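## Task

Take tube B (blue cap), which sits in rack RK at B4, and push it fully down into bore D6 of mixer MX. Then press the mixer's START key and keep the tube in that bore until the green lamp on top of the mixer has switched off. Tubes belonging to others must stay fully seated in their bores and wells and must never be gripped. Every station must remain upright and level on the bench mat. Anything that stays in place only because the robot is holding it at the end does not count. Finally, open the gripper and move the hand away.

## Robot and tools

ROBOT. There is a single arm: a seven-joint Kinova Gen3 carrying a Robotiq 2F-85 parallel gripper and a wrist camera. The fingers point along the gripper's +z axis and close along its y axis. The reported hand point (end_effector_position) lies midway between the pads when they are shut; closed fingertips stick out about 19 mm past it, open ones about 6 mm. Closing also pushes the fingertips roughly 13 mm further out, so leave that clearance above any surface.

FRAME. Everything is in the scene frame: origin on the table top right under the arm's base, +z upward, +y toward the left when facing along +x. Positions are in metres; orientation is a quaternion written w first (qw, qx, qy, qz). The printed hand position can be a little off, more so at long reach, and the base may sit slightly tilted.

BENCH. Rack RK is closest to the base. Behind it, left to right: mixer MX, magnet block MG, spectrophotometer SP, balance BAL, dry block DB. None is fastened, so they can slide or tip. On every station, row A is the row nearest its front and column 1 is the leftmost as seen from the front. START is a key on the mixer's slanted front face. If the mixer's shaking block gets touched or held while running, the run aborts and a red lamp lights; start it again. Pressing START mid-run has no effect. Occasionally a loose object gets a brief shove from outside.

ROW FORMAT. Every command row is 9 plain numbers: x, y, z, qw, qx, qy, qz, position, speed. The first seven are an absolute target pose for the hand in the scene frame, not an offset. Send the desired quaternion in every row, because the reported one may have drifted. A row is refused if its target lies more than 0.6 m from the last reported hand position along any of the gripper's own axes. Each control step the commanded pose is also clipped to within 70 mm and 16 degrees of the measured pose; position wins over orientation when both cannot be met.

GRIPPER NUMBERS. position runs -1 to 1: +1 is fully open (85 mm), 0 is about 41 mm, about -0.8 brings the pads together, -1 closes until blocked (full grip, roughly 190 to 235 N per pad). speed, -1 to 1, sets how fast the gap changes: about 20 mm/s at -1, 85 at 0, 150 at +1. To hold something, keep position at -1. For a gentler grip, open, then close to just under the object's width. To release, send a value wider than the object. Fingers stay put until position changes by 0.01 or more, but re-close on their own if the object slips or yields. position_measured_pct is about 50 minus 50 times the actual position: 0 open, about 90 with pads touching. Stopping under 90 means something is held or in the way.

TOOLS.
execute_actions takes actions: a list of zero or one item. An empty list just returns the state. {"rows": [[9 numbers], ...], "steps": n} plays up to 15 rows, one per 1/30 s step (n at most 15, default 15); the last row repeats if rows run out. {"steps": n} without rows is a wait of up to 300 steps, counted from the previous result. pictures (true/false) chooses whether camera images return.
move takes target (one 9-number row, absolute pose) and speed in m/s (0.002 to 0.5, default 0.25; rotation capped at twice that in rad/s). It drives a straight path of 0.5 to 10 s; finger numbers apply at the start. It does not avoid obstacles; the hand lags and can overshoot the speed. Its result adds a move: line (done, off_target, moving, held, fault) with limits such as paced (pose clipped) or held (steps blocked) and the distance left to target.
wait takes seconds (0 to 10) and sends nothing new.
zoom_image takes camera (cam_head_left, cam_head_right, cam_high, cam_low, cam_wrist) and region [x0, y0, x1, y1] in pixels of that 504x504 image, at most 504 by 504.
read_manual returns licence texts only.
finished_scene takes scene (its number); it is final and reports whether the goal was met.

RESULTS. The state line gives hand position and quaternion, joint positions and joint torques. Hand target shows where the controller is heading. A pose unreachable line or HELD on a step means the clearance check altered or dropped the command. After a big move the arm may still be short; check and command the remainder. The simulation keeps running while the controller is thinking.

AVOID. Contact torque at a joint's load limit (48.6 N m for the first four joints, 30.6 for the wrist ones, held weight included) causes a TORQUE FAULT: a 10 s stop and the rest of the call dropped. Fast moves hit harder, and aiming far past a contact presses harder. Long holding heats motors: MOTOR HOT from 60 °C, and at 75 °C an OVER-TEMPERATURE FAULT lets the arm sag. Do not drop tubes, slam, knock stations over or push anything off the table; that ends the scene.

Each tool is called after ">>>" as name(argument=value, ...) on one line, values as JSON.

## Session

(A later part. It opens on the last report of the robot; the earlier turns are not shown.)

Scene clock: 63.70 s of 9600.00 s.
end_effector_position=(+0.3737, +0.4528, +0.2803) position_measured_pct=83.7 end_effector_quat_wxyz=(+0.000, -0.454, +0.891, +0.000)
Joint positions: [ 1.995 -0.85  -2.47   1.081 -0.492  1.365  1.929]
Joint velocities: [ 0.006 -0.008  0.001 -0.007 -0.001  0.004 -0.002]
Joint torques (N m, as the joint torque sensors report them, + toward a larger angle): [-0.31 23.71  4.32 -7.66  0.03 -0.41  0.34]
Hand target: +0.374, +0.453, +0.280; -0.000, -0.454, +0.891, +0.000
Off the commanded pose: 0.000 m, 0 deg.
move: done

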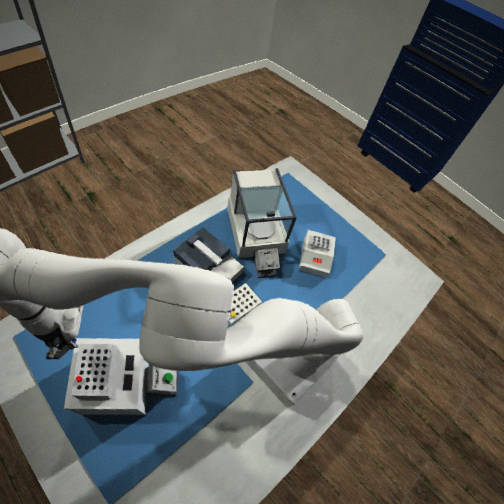

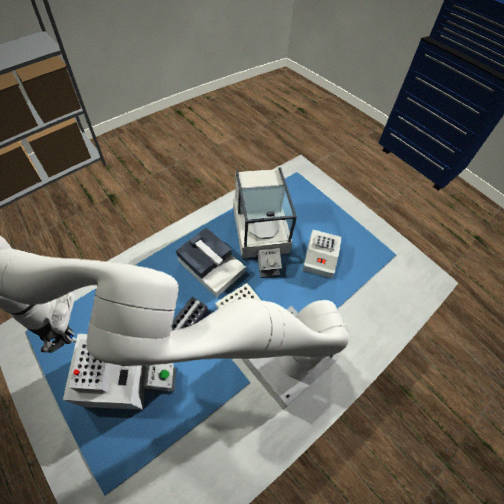

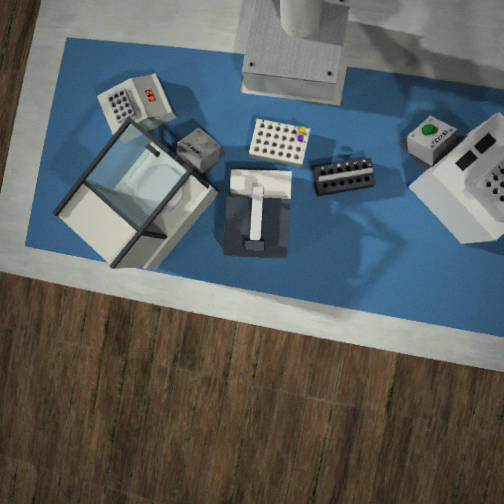

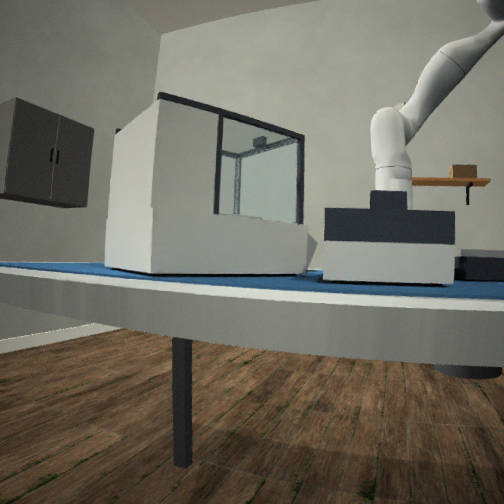

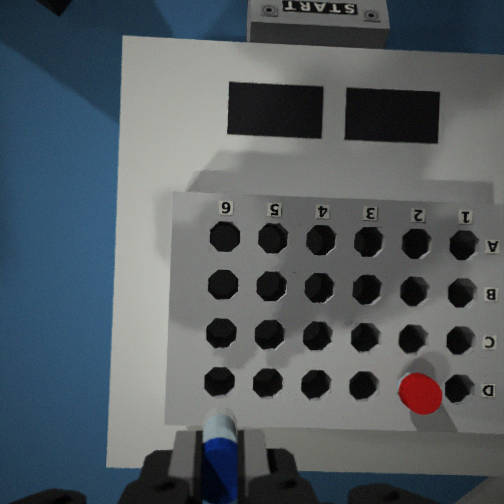

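>>> move(target=[0.374, 0.4527, 0.22, 0, -0.454, 0.891, 0, -1, -0.5], speed=0.05)

>>> zoom_image(camera="cam_head_left", region=[20, 300, 160, 420])

>>> zoom_image(camera="cam_head_right", region=[20, 300, 160, 420])

Scene clock: 71.40 s of 9600.00 s.
end_effector_position=(+0.3770, +0.4551, +0.2389) position_measured_pct=83.7 end_effector_quat_wxyz=(+0.011, -0.454, +0.891, +0.006)
Joint positions: [ 1.988 -0.879 -2.482  1.17  -0.524  1.237  1.965]
Joint velocities: [-0.001  0.003  0.002  0.009 -0.006 -0.005  0.006]
Joint torques (N m, as the joint torque sensors report them, + toward a larger angle): [ 0.75  0.95 -0.51 -0.97 -0.91 -4.23  0.35]
Hand target: +0.374, +0.452, +0.220; -0.000, -0.454, +0.891, +0.000
Off the commanded pose: 0.019 m, 1 deg.
move: off_target

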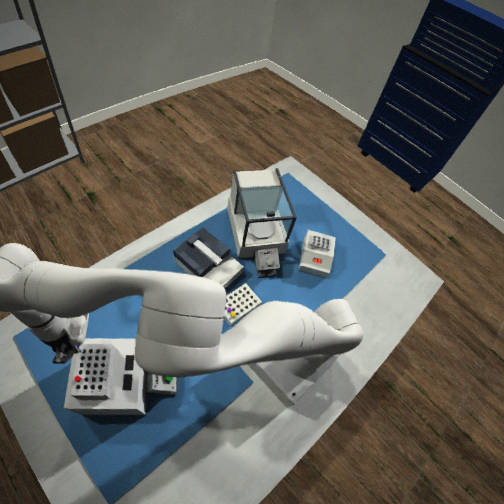

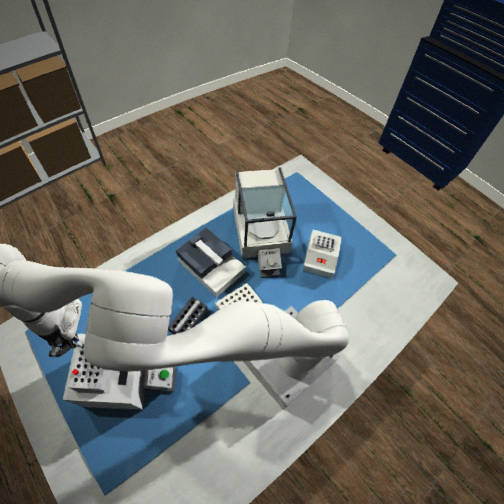

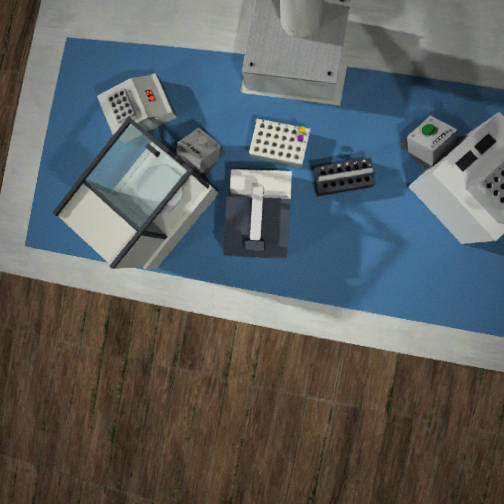

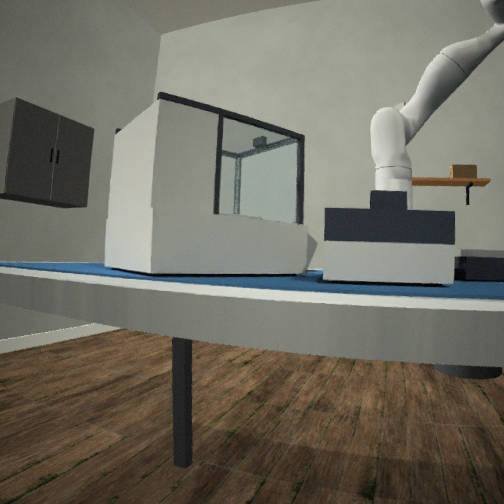

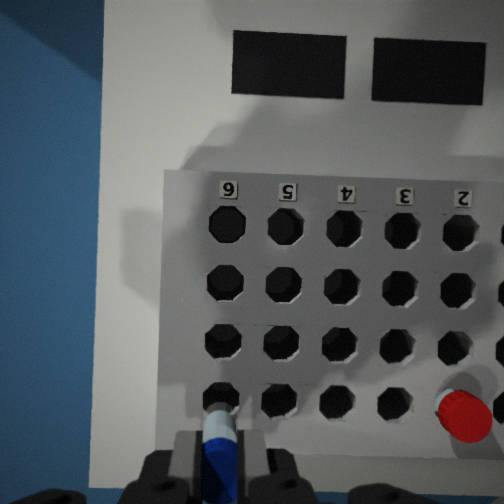

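Region (20, 300, 160, 420) of cam_head_left's 504x504 image, scaled by 3.600, with more detail than that image has; it fills the top 432 rows of this view, and the rest is white.

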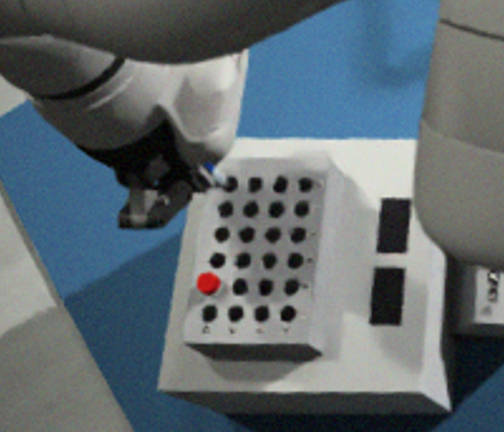

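Region (20, 300, 160, 420) of cam_head_right's 504x504 image, scaled by 3.600, with more detail than that image has; it fills the top 432 rows of this view, and the rest is white.

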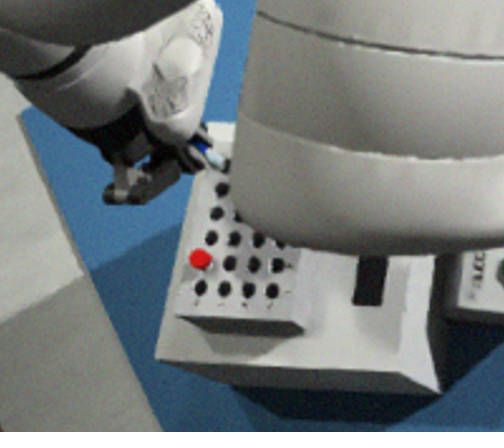

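>>> move(target=[0.3705, 0.448, 0.25, 0, -0.454, 0.891, 0, -1, -0.5], speed=0.03)

Scene clock: 75.60 s of 9600.00 s.
end_effector_position=(+0.3706, +0.4480, +0.2499) position_measured_pct=83.7 end_effector_quat_wxyz=(+0.000, -0.454, +0.891, +0.000)
Joint positions: [ 1.983 -0.865 -2.475  1.161 -0.507  1.281  1.954]
Joint velocities: [-0.001  0.002  0.001 -0.003  0.002  0.005 -0.001]
Joint torques (N m, as the joint torque sensors report them, + toward a larger angle): [-0.25 23.31  4.95 -7.17 -0.13  0.01  0.14]
Hand target: +0.371, +0.448, +0.250; +0.000, -0.454, +0.891, +0.000
Off the commanded pose: 0.000 m, 0 deg.
move: done

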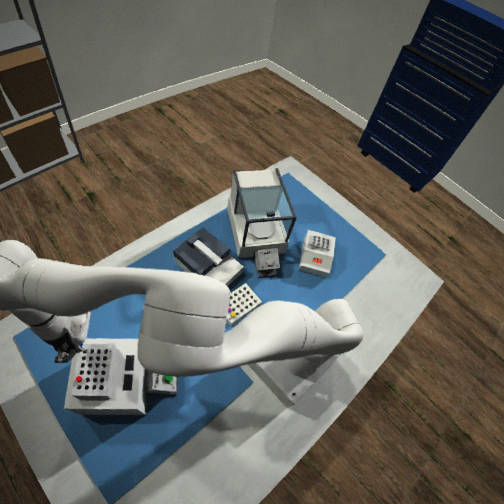

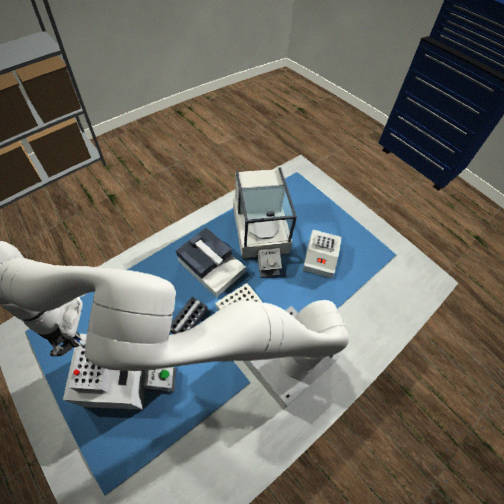

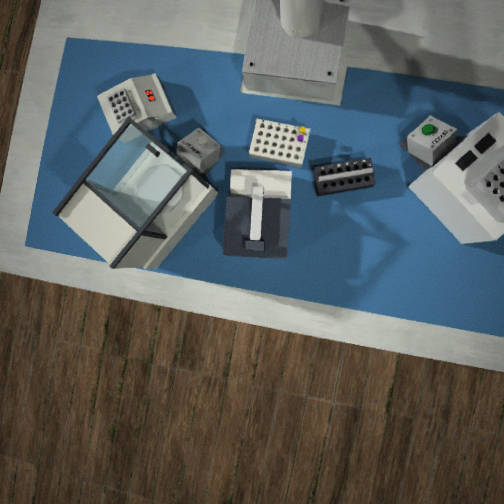

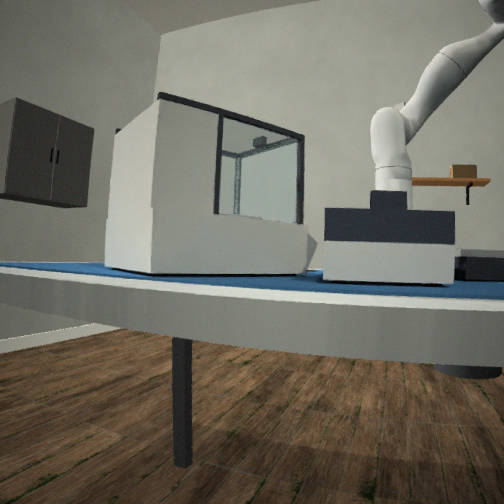

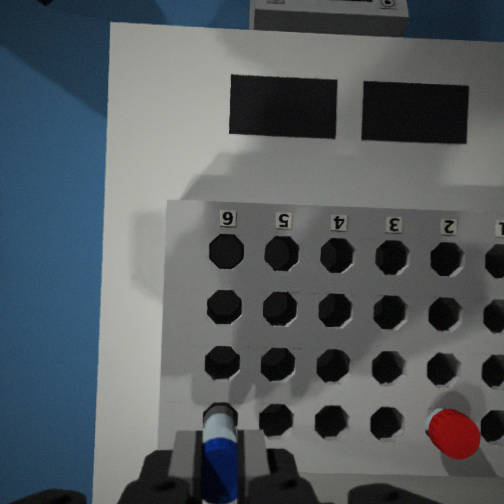

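>>> move(target=[0.3712, 0.449, 0.232, 0, -0.454, 0.891, 0, -1, -0.5], speed=0.02)

>>> zoom_image(camera="cam_head_left", region=[40, 320, 120, 380])

Scene clock: 79.87 s of 9600.00 s.
end_effector_position=(+0.3712, +0.4490, +0.2321) position_measured_pct=83.7 end_effector_quat_wxyz=(-0.000, -0.454, +0.891, +0.000)
Joint positions: [ 1.984 -0.885 -2.483  1.182 -0.517  1.244  1.963]
Joint velocities: [-0.    -0.002 -0.001  0.001 -0.    -0.003  0.001]
Joint torques (N m, as the joint torque sensors report them, + toward a larger angle): [-0.03 23.37  5.12 -6.97  0.14 -0.4   0.02]
Hand target: +0.371, +0.449, +0.232; -0.000, -0.454, +0.891, +0.000
Off the commanded pose: 0.000 m, 0 deg.
move: done

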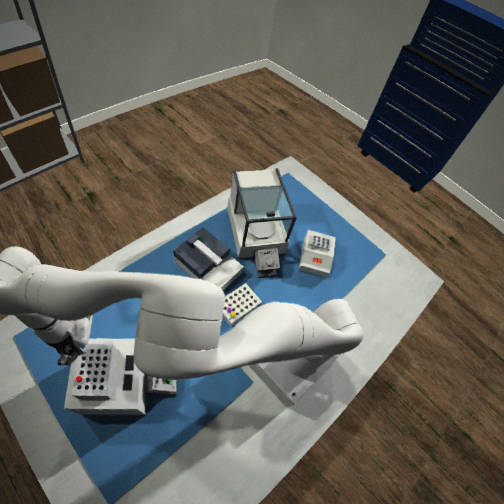

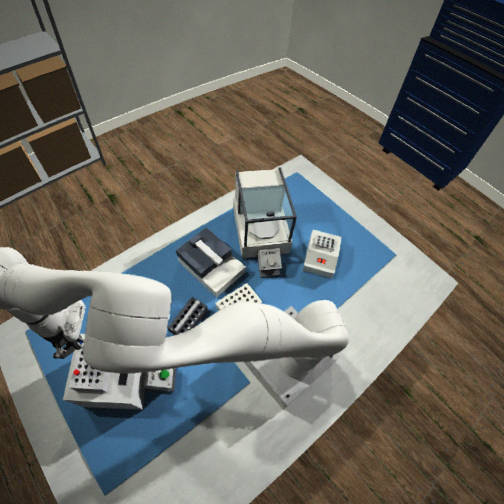

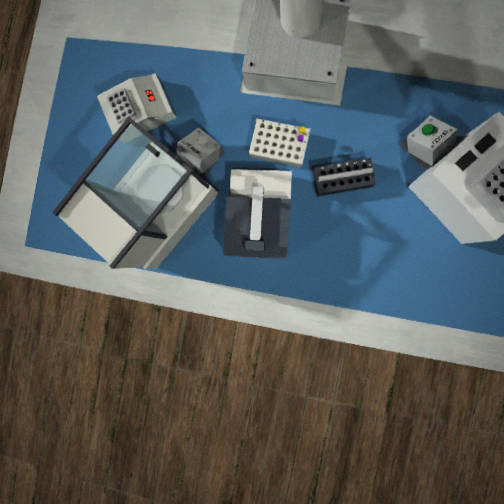

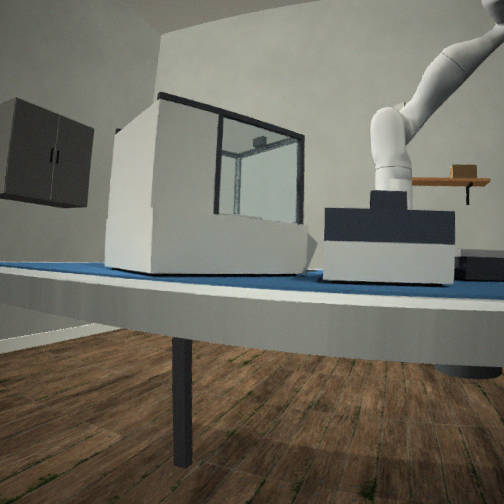

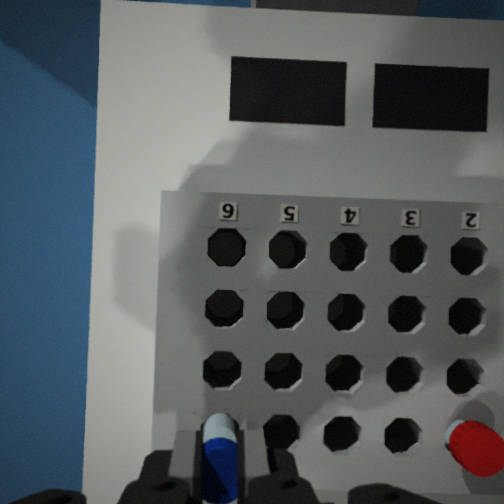

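Region (40, 320, 120, 380) of cam_head_left's 504x504 image, scaled by 6.300, with more detail than that image has; it fills the top 378 rows of this view, and the rest is white.

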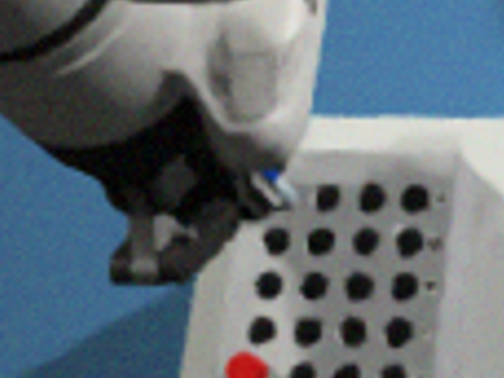

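>>> move(target=[0.3712, 0.449, 0.212, 0, -0.454, 0.891, 0, -1, -0.5], speed=0.02)

>>> zoom_image(camera="cam_head_left", region=[40, 320, 120, 400])

Scene clock: 84.47 s of 9600.00 s.
end_effector_position=(+0.3715, +0.4492, +0.2148) position_measured_pct=83.7 end_effector_quat_wxyz=(+0.001, -0.454, +0.891, +0.001)
Joint positions: [ 1.984 -0.902 -2.491  1.208 -0.529  1.201  1.975]
Joint velocities: [-0.     0.001 -0.     0.003 -0.002 -0.004  0.002]
Joint torques (N m, as the joint torque sensors report them, + toward a larger angle): [-0.51 20.29  3.82 -6.07 -0.48 -1.12  0.37]
Hand target: +0.371, +0.449, +0.212; -0.000, -0.454, +0.891, +0.000
Off the commanded pose: 0.003 m, 0 deg.
move: done

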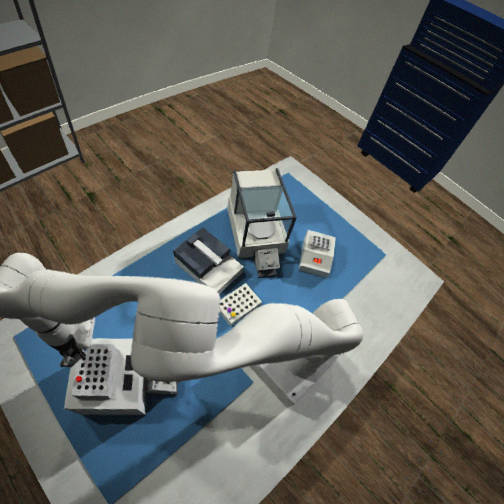

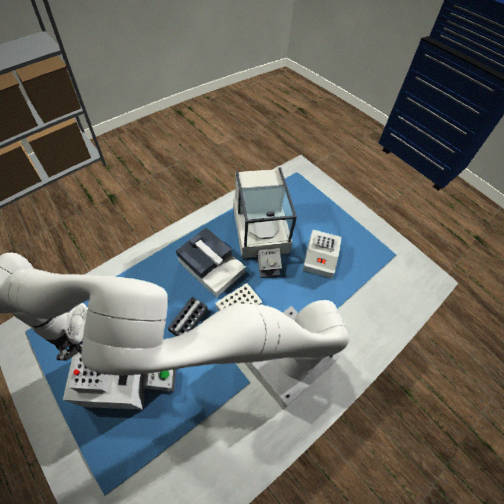

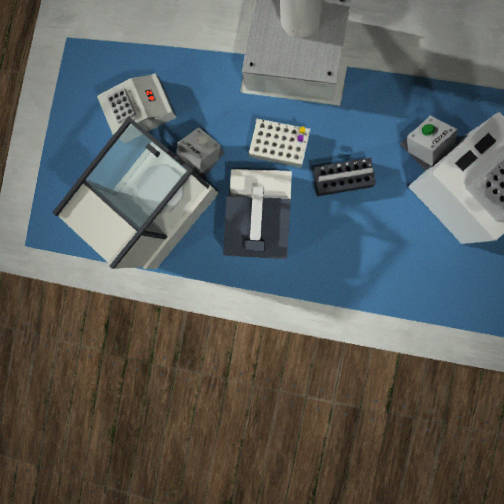

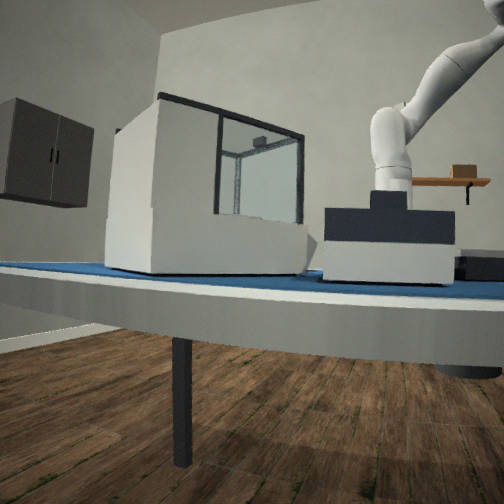

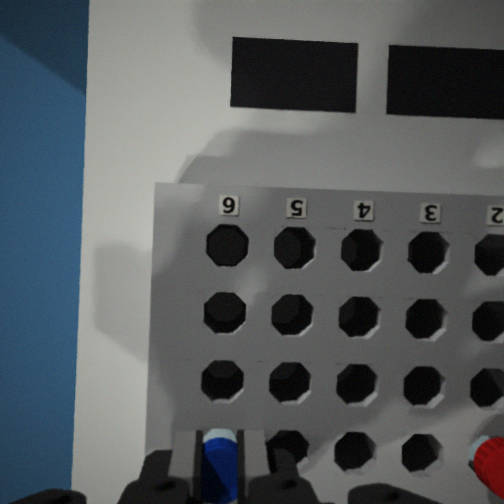

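Region (40, 320, 120, 400) of cam_head_left's 504x504 image, scaled by 6.300, with more detail than that image has.

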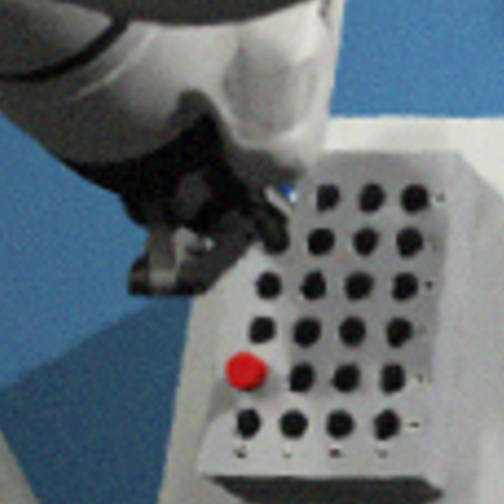

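>>> move(target=[0.3712, 0.449, 0.216, 0, -0.454, 0.891, 0, -0.3, 0], speed=0.02)

>>> move(target=[0.3712, 0.449, 0.26, 0, -0.454, 0.891, 0, -0.3, 0], speed=0.05)

>>> zoom_image(camera="cam_head_left", region=[40, 320, 120, 400])

Scene clock: 88.43 s of 9600.00 s.
end_effector_position=(+0.3712, +0.4490, +0.2160) position_measured_pct=65.1 end_effector_quat_wxyz=(+0.000, -0.454, +0.891, +0.000)
Joint positions: [ 1.984 -0.902 -2.49   1.203 -0.527  1.208  1.972]
Joint velocities: [ 0.     0.    -0.001 -0.002  0.001  0.001 -0.001]
Joint torques (N m, as the joint torque sensors report them, + toward a larger angle): [-0.38 23.38  4.86 -6.65  0.12 -0.1   0.27]
Hand target: +0.371, +0.449, +0.216; +0.000, -0.454, +0.891, +0.000
Off the commanded pose: 0.000 m, 0 deg.
move: done

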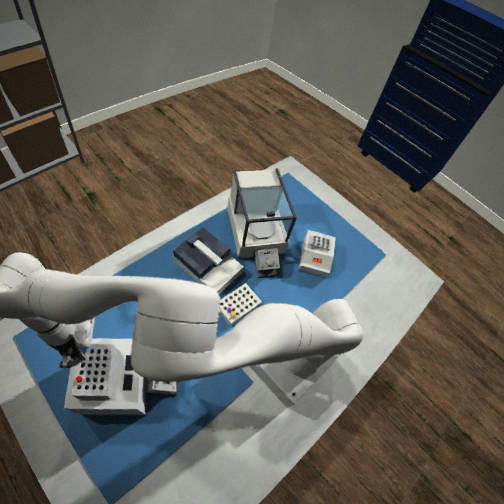

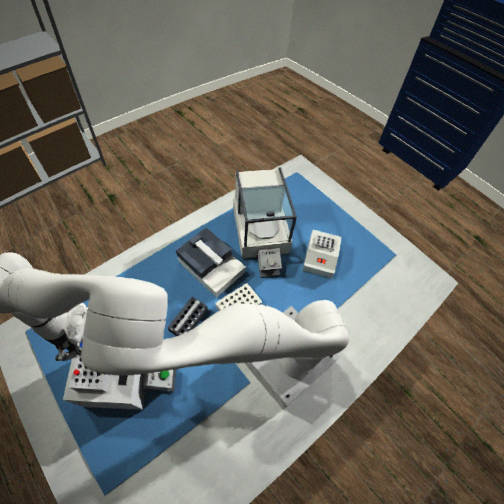

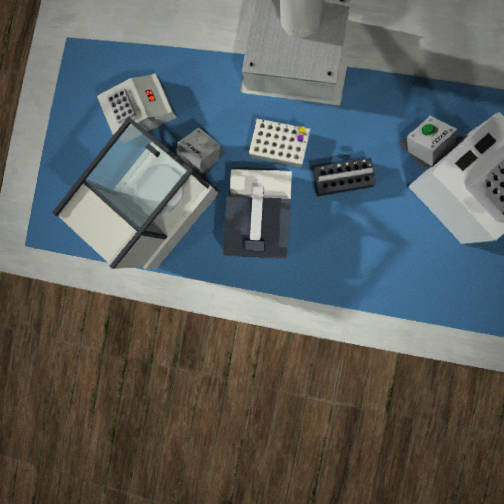

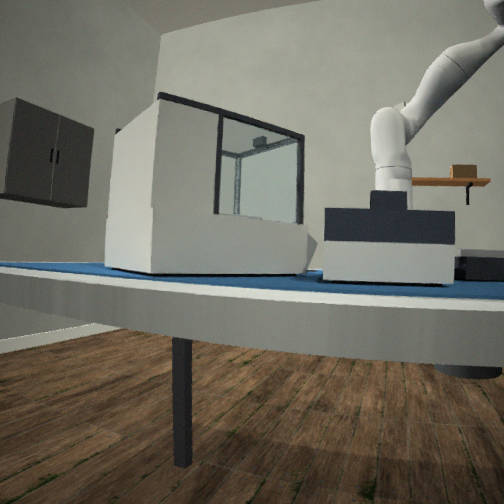

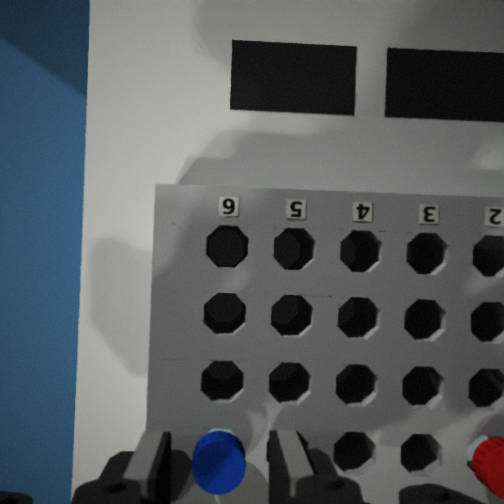

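Scene clock: 89.67 s of 9600.00 s.
end_effector_position=(+0.3713, +0.4490, +0.2599) position_measured_pct=65.1 end_effector_quat_wxyz=(+0.000, -0.454, +0.891, -0.000)
Joint positions: [ 1.986 -0.858 -2.472  1.138 -0.501  1.308  1.947]
Joint velocities: [ 0.     0.001  0.001 -0.002  0.     0.003 -0.001]
Joint torques (N m, as the joint torque sensors report them, + toward a larger angle): [-0.4  23.33  4.79 -7.85 -0.26  0.07 -0.17]
Hand target: +0.371, +0.449, +0.260; +0.000, -0.454, +0.891, -0.000
Off the commanded pose: 0.000 m, 0 deg.
move: done

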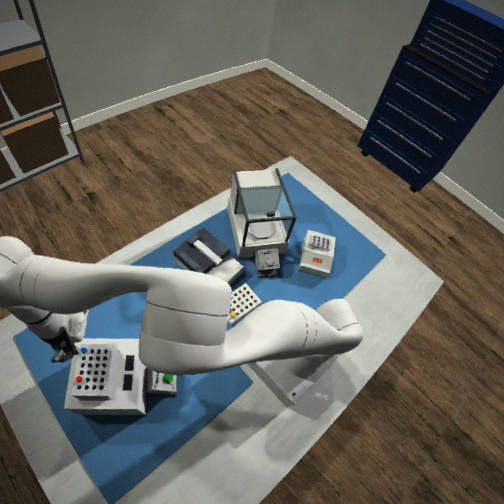

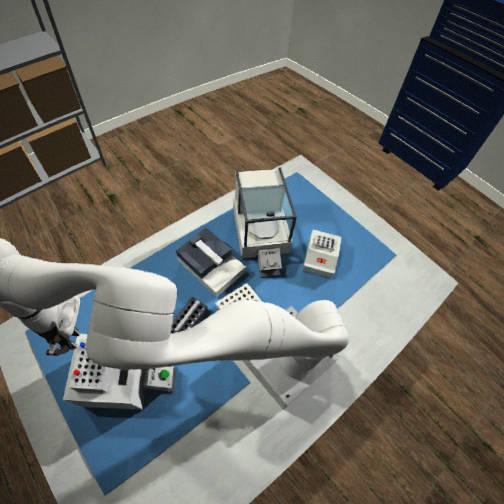

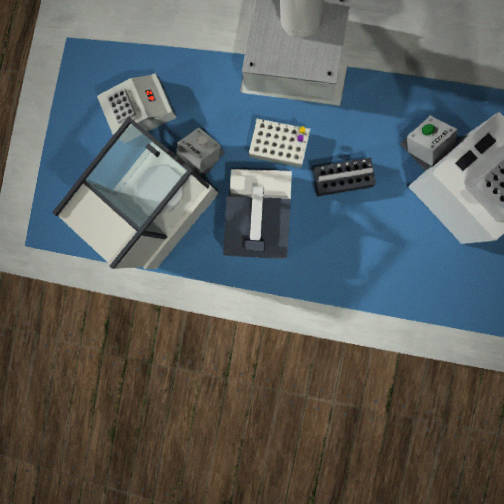

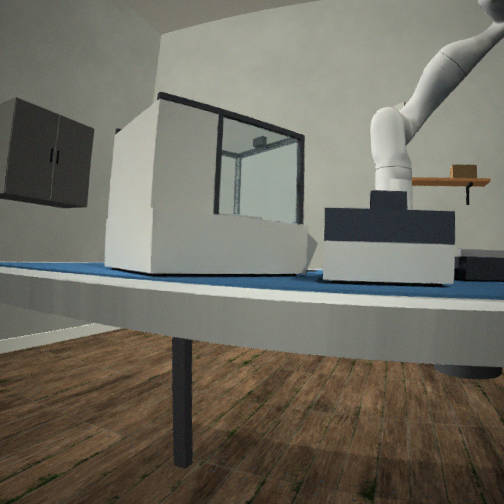

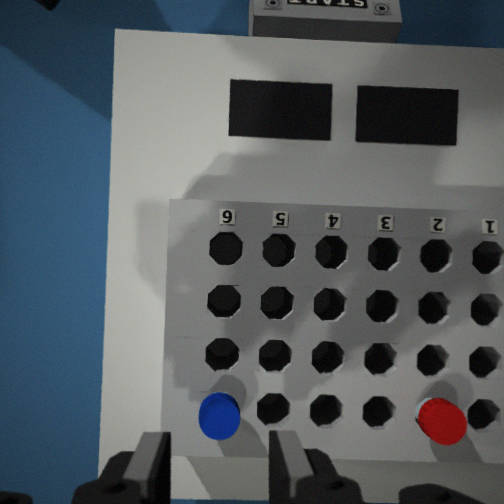

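Region (40, 320, 120, 400) of cam_head_left's 504x504 image, scaled by 6.300, with more detail than that image has.

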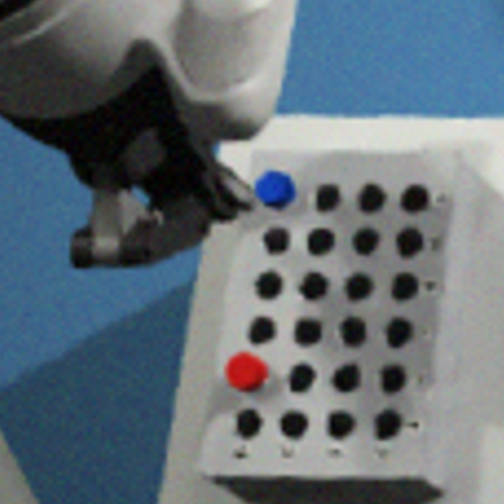

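>>> move(target=[0.3712, 0.449, 0.25, 0, -0.454, 0.891, 0, -1, 0.5], speed=0.05)

>>> move(target=[0.3712, 0.449, 0.222, 0, -0.454, 0.891, 0, -1, 0.5], speed=0.02)

Scene clock: 93.90 s of 9600.00 s.
end_effector_position=(+0.3712, +0.4490, +0.2501) position_measured_pct=91.7 end_effector_quat_wxyz=(-0.000, -0.454, +0.891, +0.000)
Joint positions: [ 1.985 -0.867 -2.476  1.155 -0.507  1.285  1.953]
Joint velocities: [-0.    -0.001 -0.     0.003 -0.    -0.004  0.001]
Joint torques (N m, as the joint torque sensors report them, + toward a larger angle): [-0.42 23.81  4.51 -7.42 -0.24 -0.35  0.26]
Hand target: +0.371, +0.449, +0.250; -0.000, -0.454, +0.891, +0.000
Off the commanded pose: 0.000 m, 0 deg.
move: done

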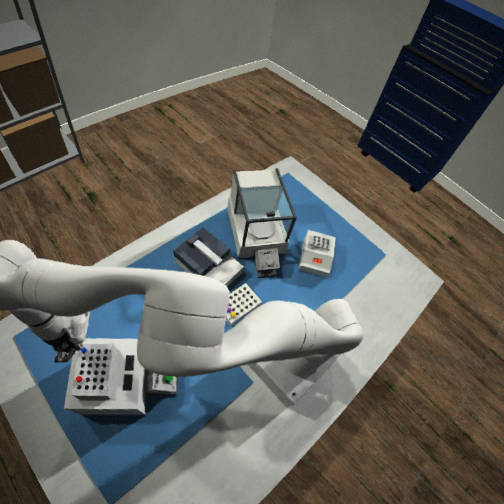

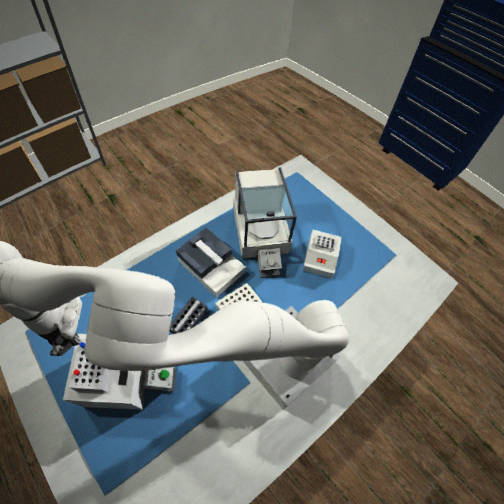

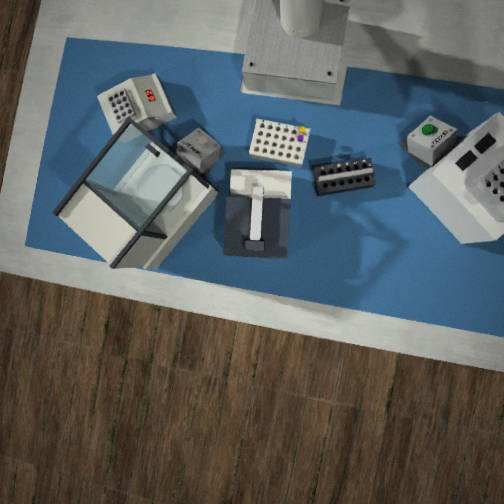

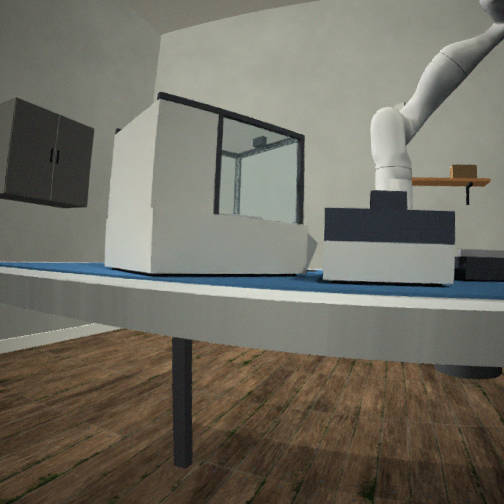

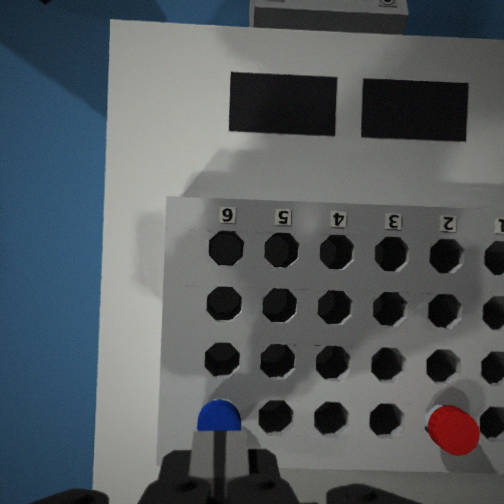

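Scene clock: 95.53 s of 9600.00 s.
end_effector_position=(+0.3717, +0.4496, +0.2272) position_measured_pct=91.7 end_effector_quat_wxyz=(+0.003, -0.454, +0.891, +0.002)
Joint positions: [ 1.983 -0.888 -2.485  1.194 -0.523  1.225  1.969]
Joint velocities: [-0.001  0.001  0.     0.002 -0.001 -0.003  0.002]
Joint torques (N m, as the joint torque sensors report them, + toward a larger angle): [ 0.5  17.38  3.03 -5.92 -0.12 -1.54  0.16]
Hand target: +0.371, +0.449, +0.222; -0.000, -0.454, +0.891, +0.000
Off the commanded pose: 0.005 m, 0 deg.
move: off_target

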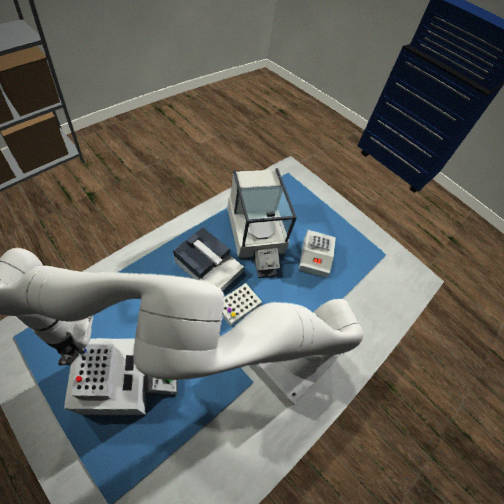

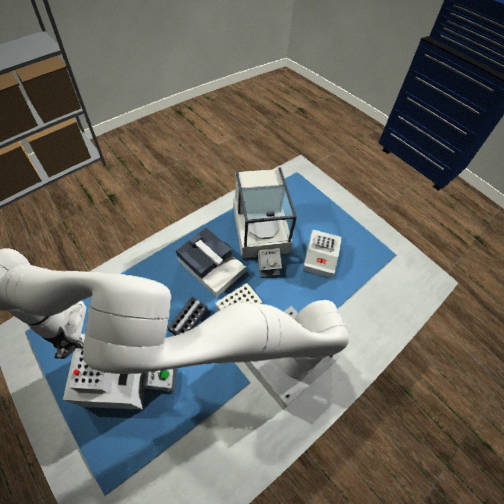

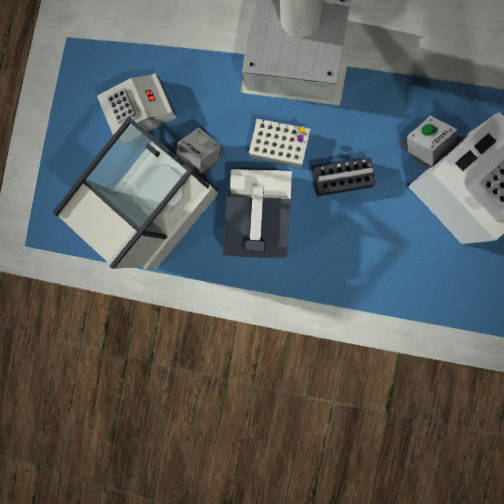

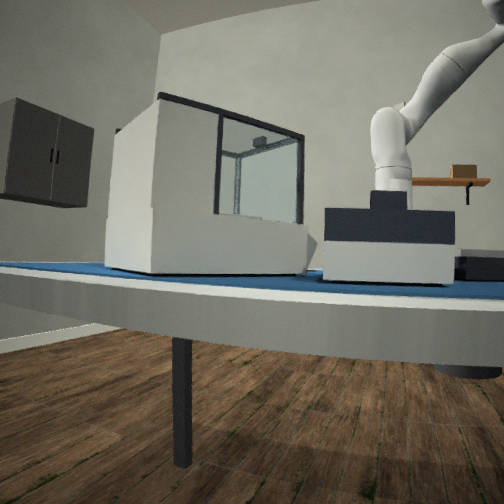

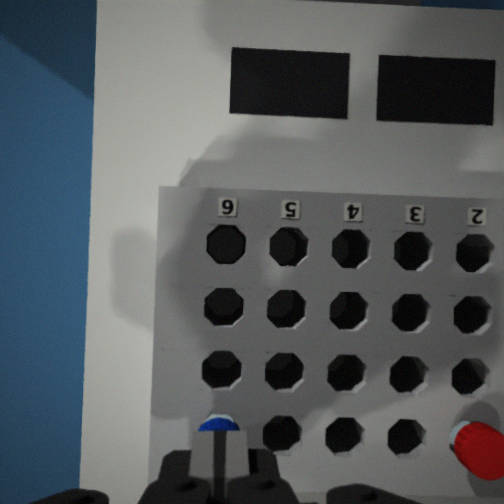

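>>> move(target=[0.3712, 0.449, 0.27, 0, -0.454, 0.891, 0, -1, 0.5], speed=0.08)

>>> move(target=[0.2095, 0.3155, 0.25, 0, -0.454, 0.891, 0, -1, 0.5], speed=0.15)

Scene clock: 101.27 s of 9600.00 s.
end_effector_position=(+0.3712, +0.4490, +0.2699) position_measured_pct=91.7 end_effector_quat_wxyz=(+0.000, -0.454, +0.891, -0.000)
Joint positions: [ 1.987 -0.849 -2.468  1.121 -0.496  1.332  1.941]
Joint velocities: [-0.     0.001  0.001 -0.003  0.     0.003  0.001]
Joint torques (N m, as the joint torque sensors report them, + toward a larger angle): [-0.2  23.36  3.87 -7.3   0.31 -0.52  0.26]
Hand target: +0.371, +0.449, +0.270; +0.000, -0.454, +0.891, -0.000
Off the commanded pose: 0.000 m, 0 deg.
move: done

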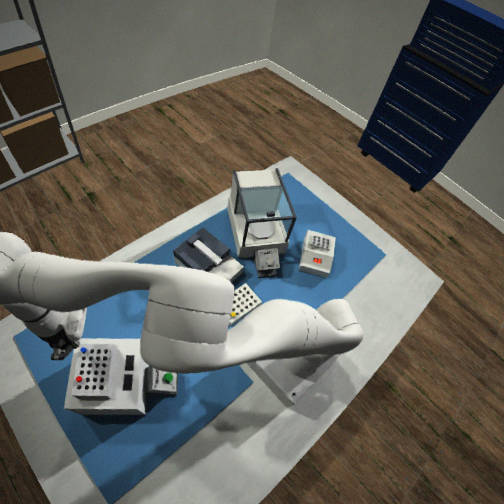

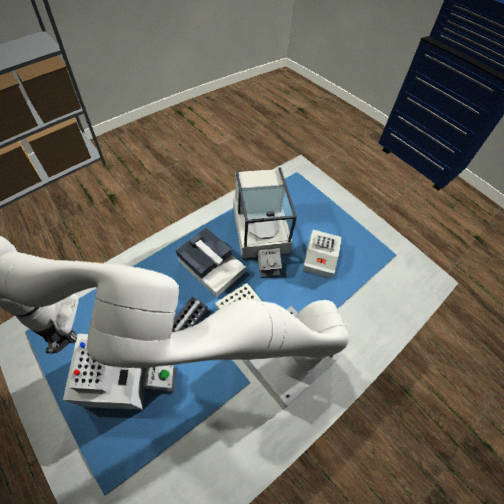

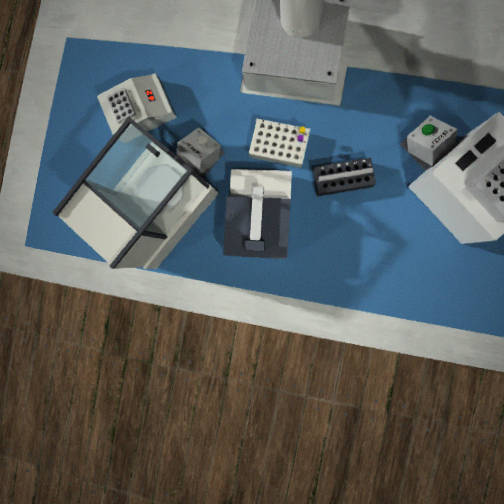

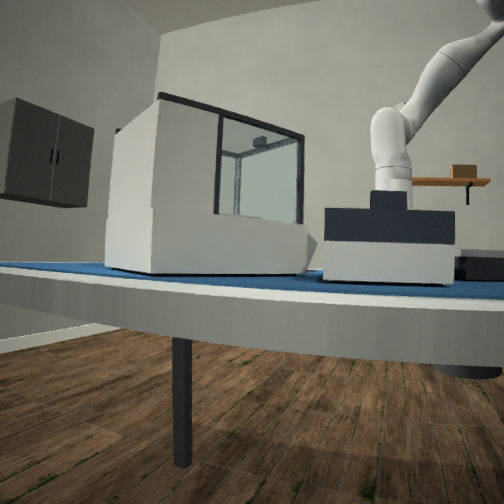

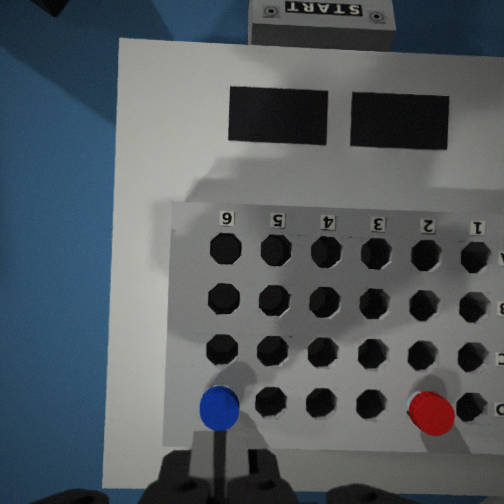

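Scene clock: 103.13 s of 9600.00 s.
end_effector_position=(+0.2098, +0.3153, +0.2500) position_measured_pct=91.7 end_effector_quat_wxyz=(-0.000, -0.454, +0.891, -0.000)
Joint positions: [ 1.617 -0.471 -2.361  1.914 -0.403  0.928  1.932]
Joint velocities: [-0.01   0.008 -0.001  0.005  0.003 -0.003 -0.003]
Joint torques (N m, as the joint torque sensors report them, + toward a larger angle): [ 0.02 14.07  3.62 -6.34  0.01 -0.23  0.01]
Hand target: +0.209, +0.316, +0.250; +0.000, -0.455, +0.891, +0.000
Off the commanded pose: 0.000 m, 0 deg.
move: done

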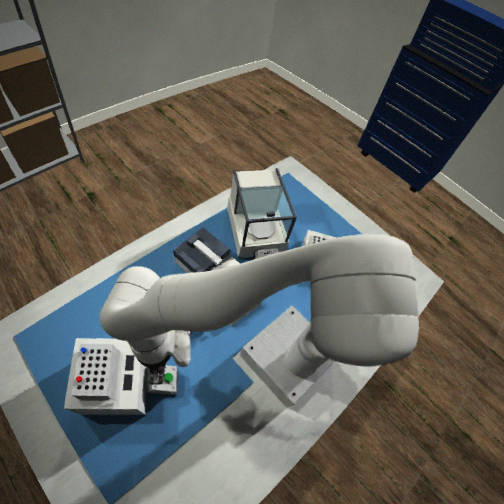

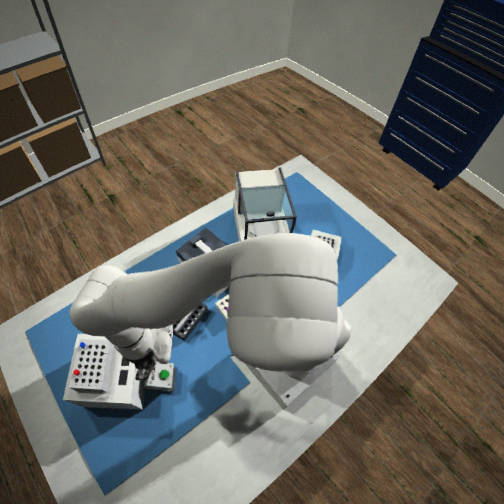

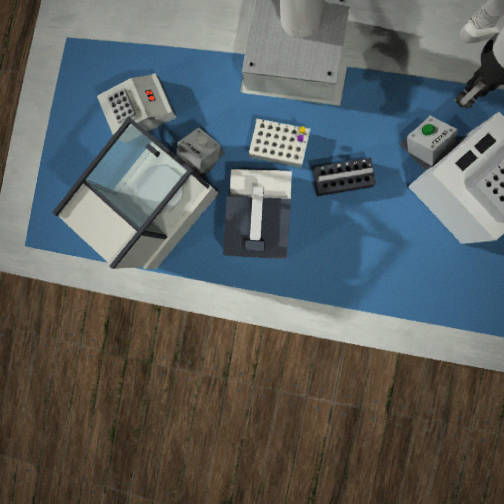

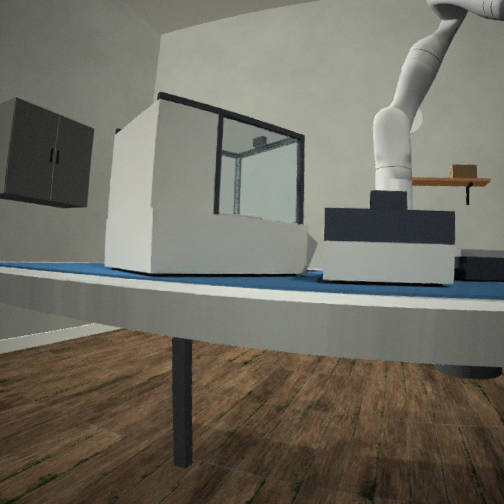

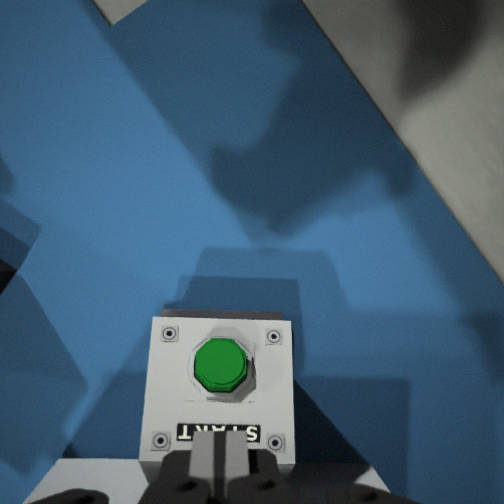

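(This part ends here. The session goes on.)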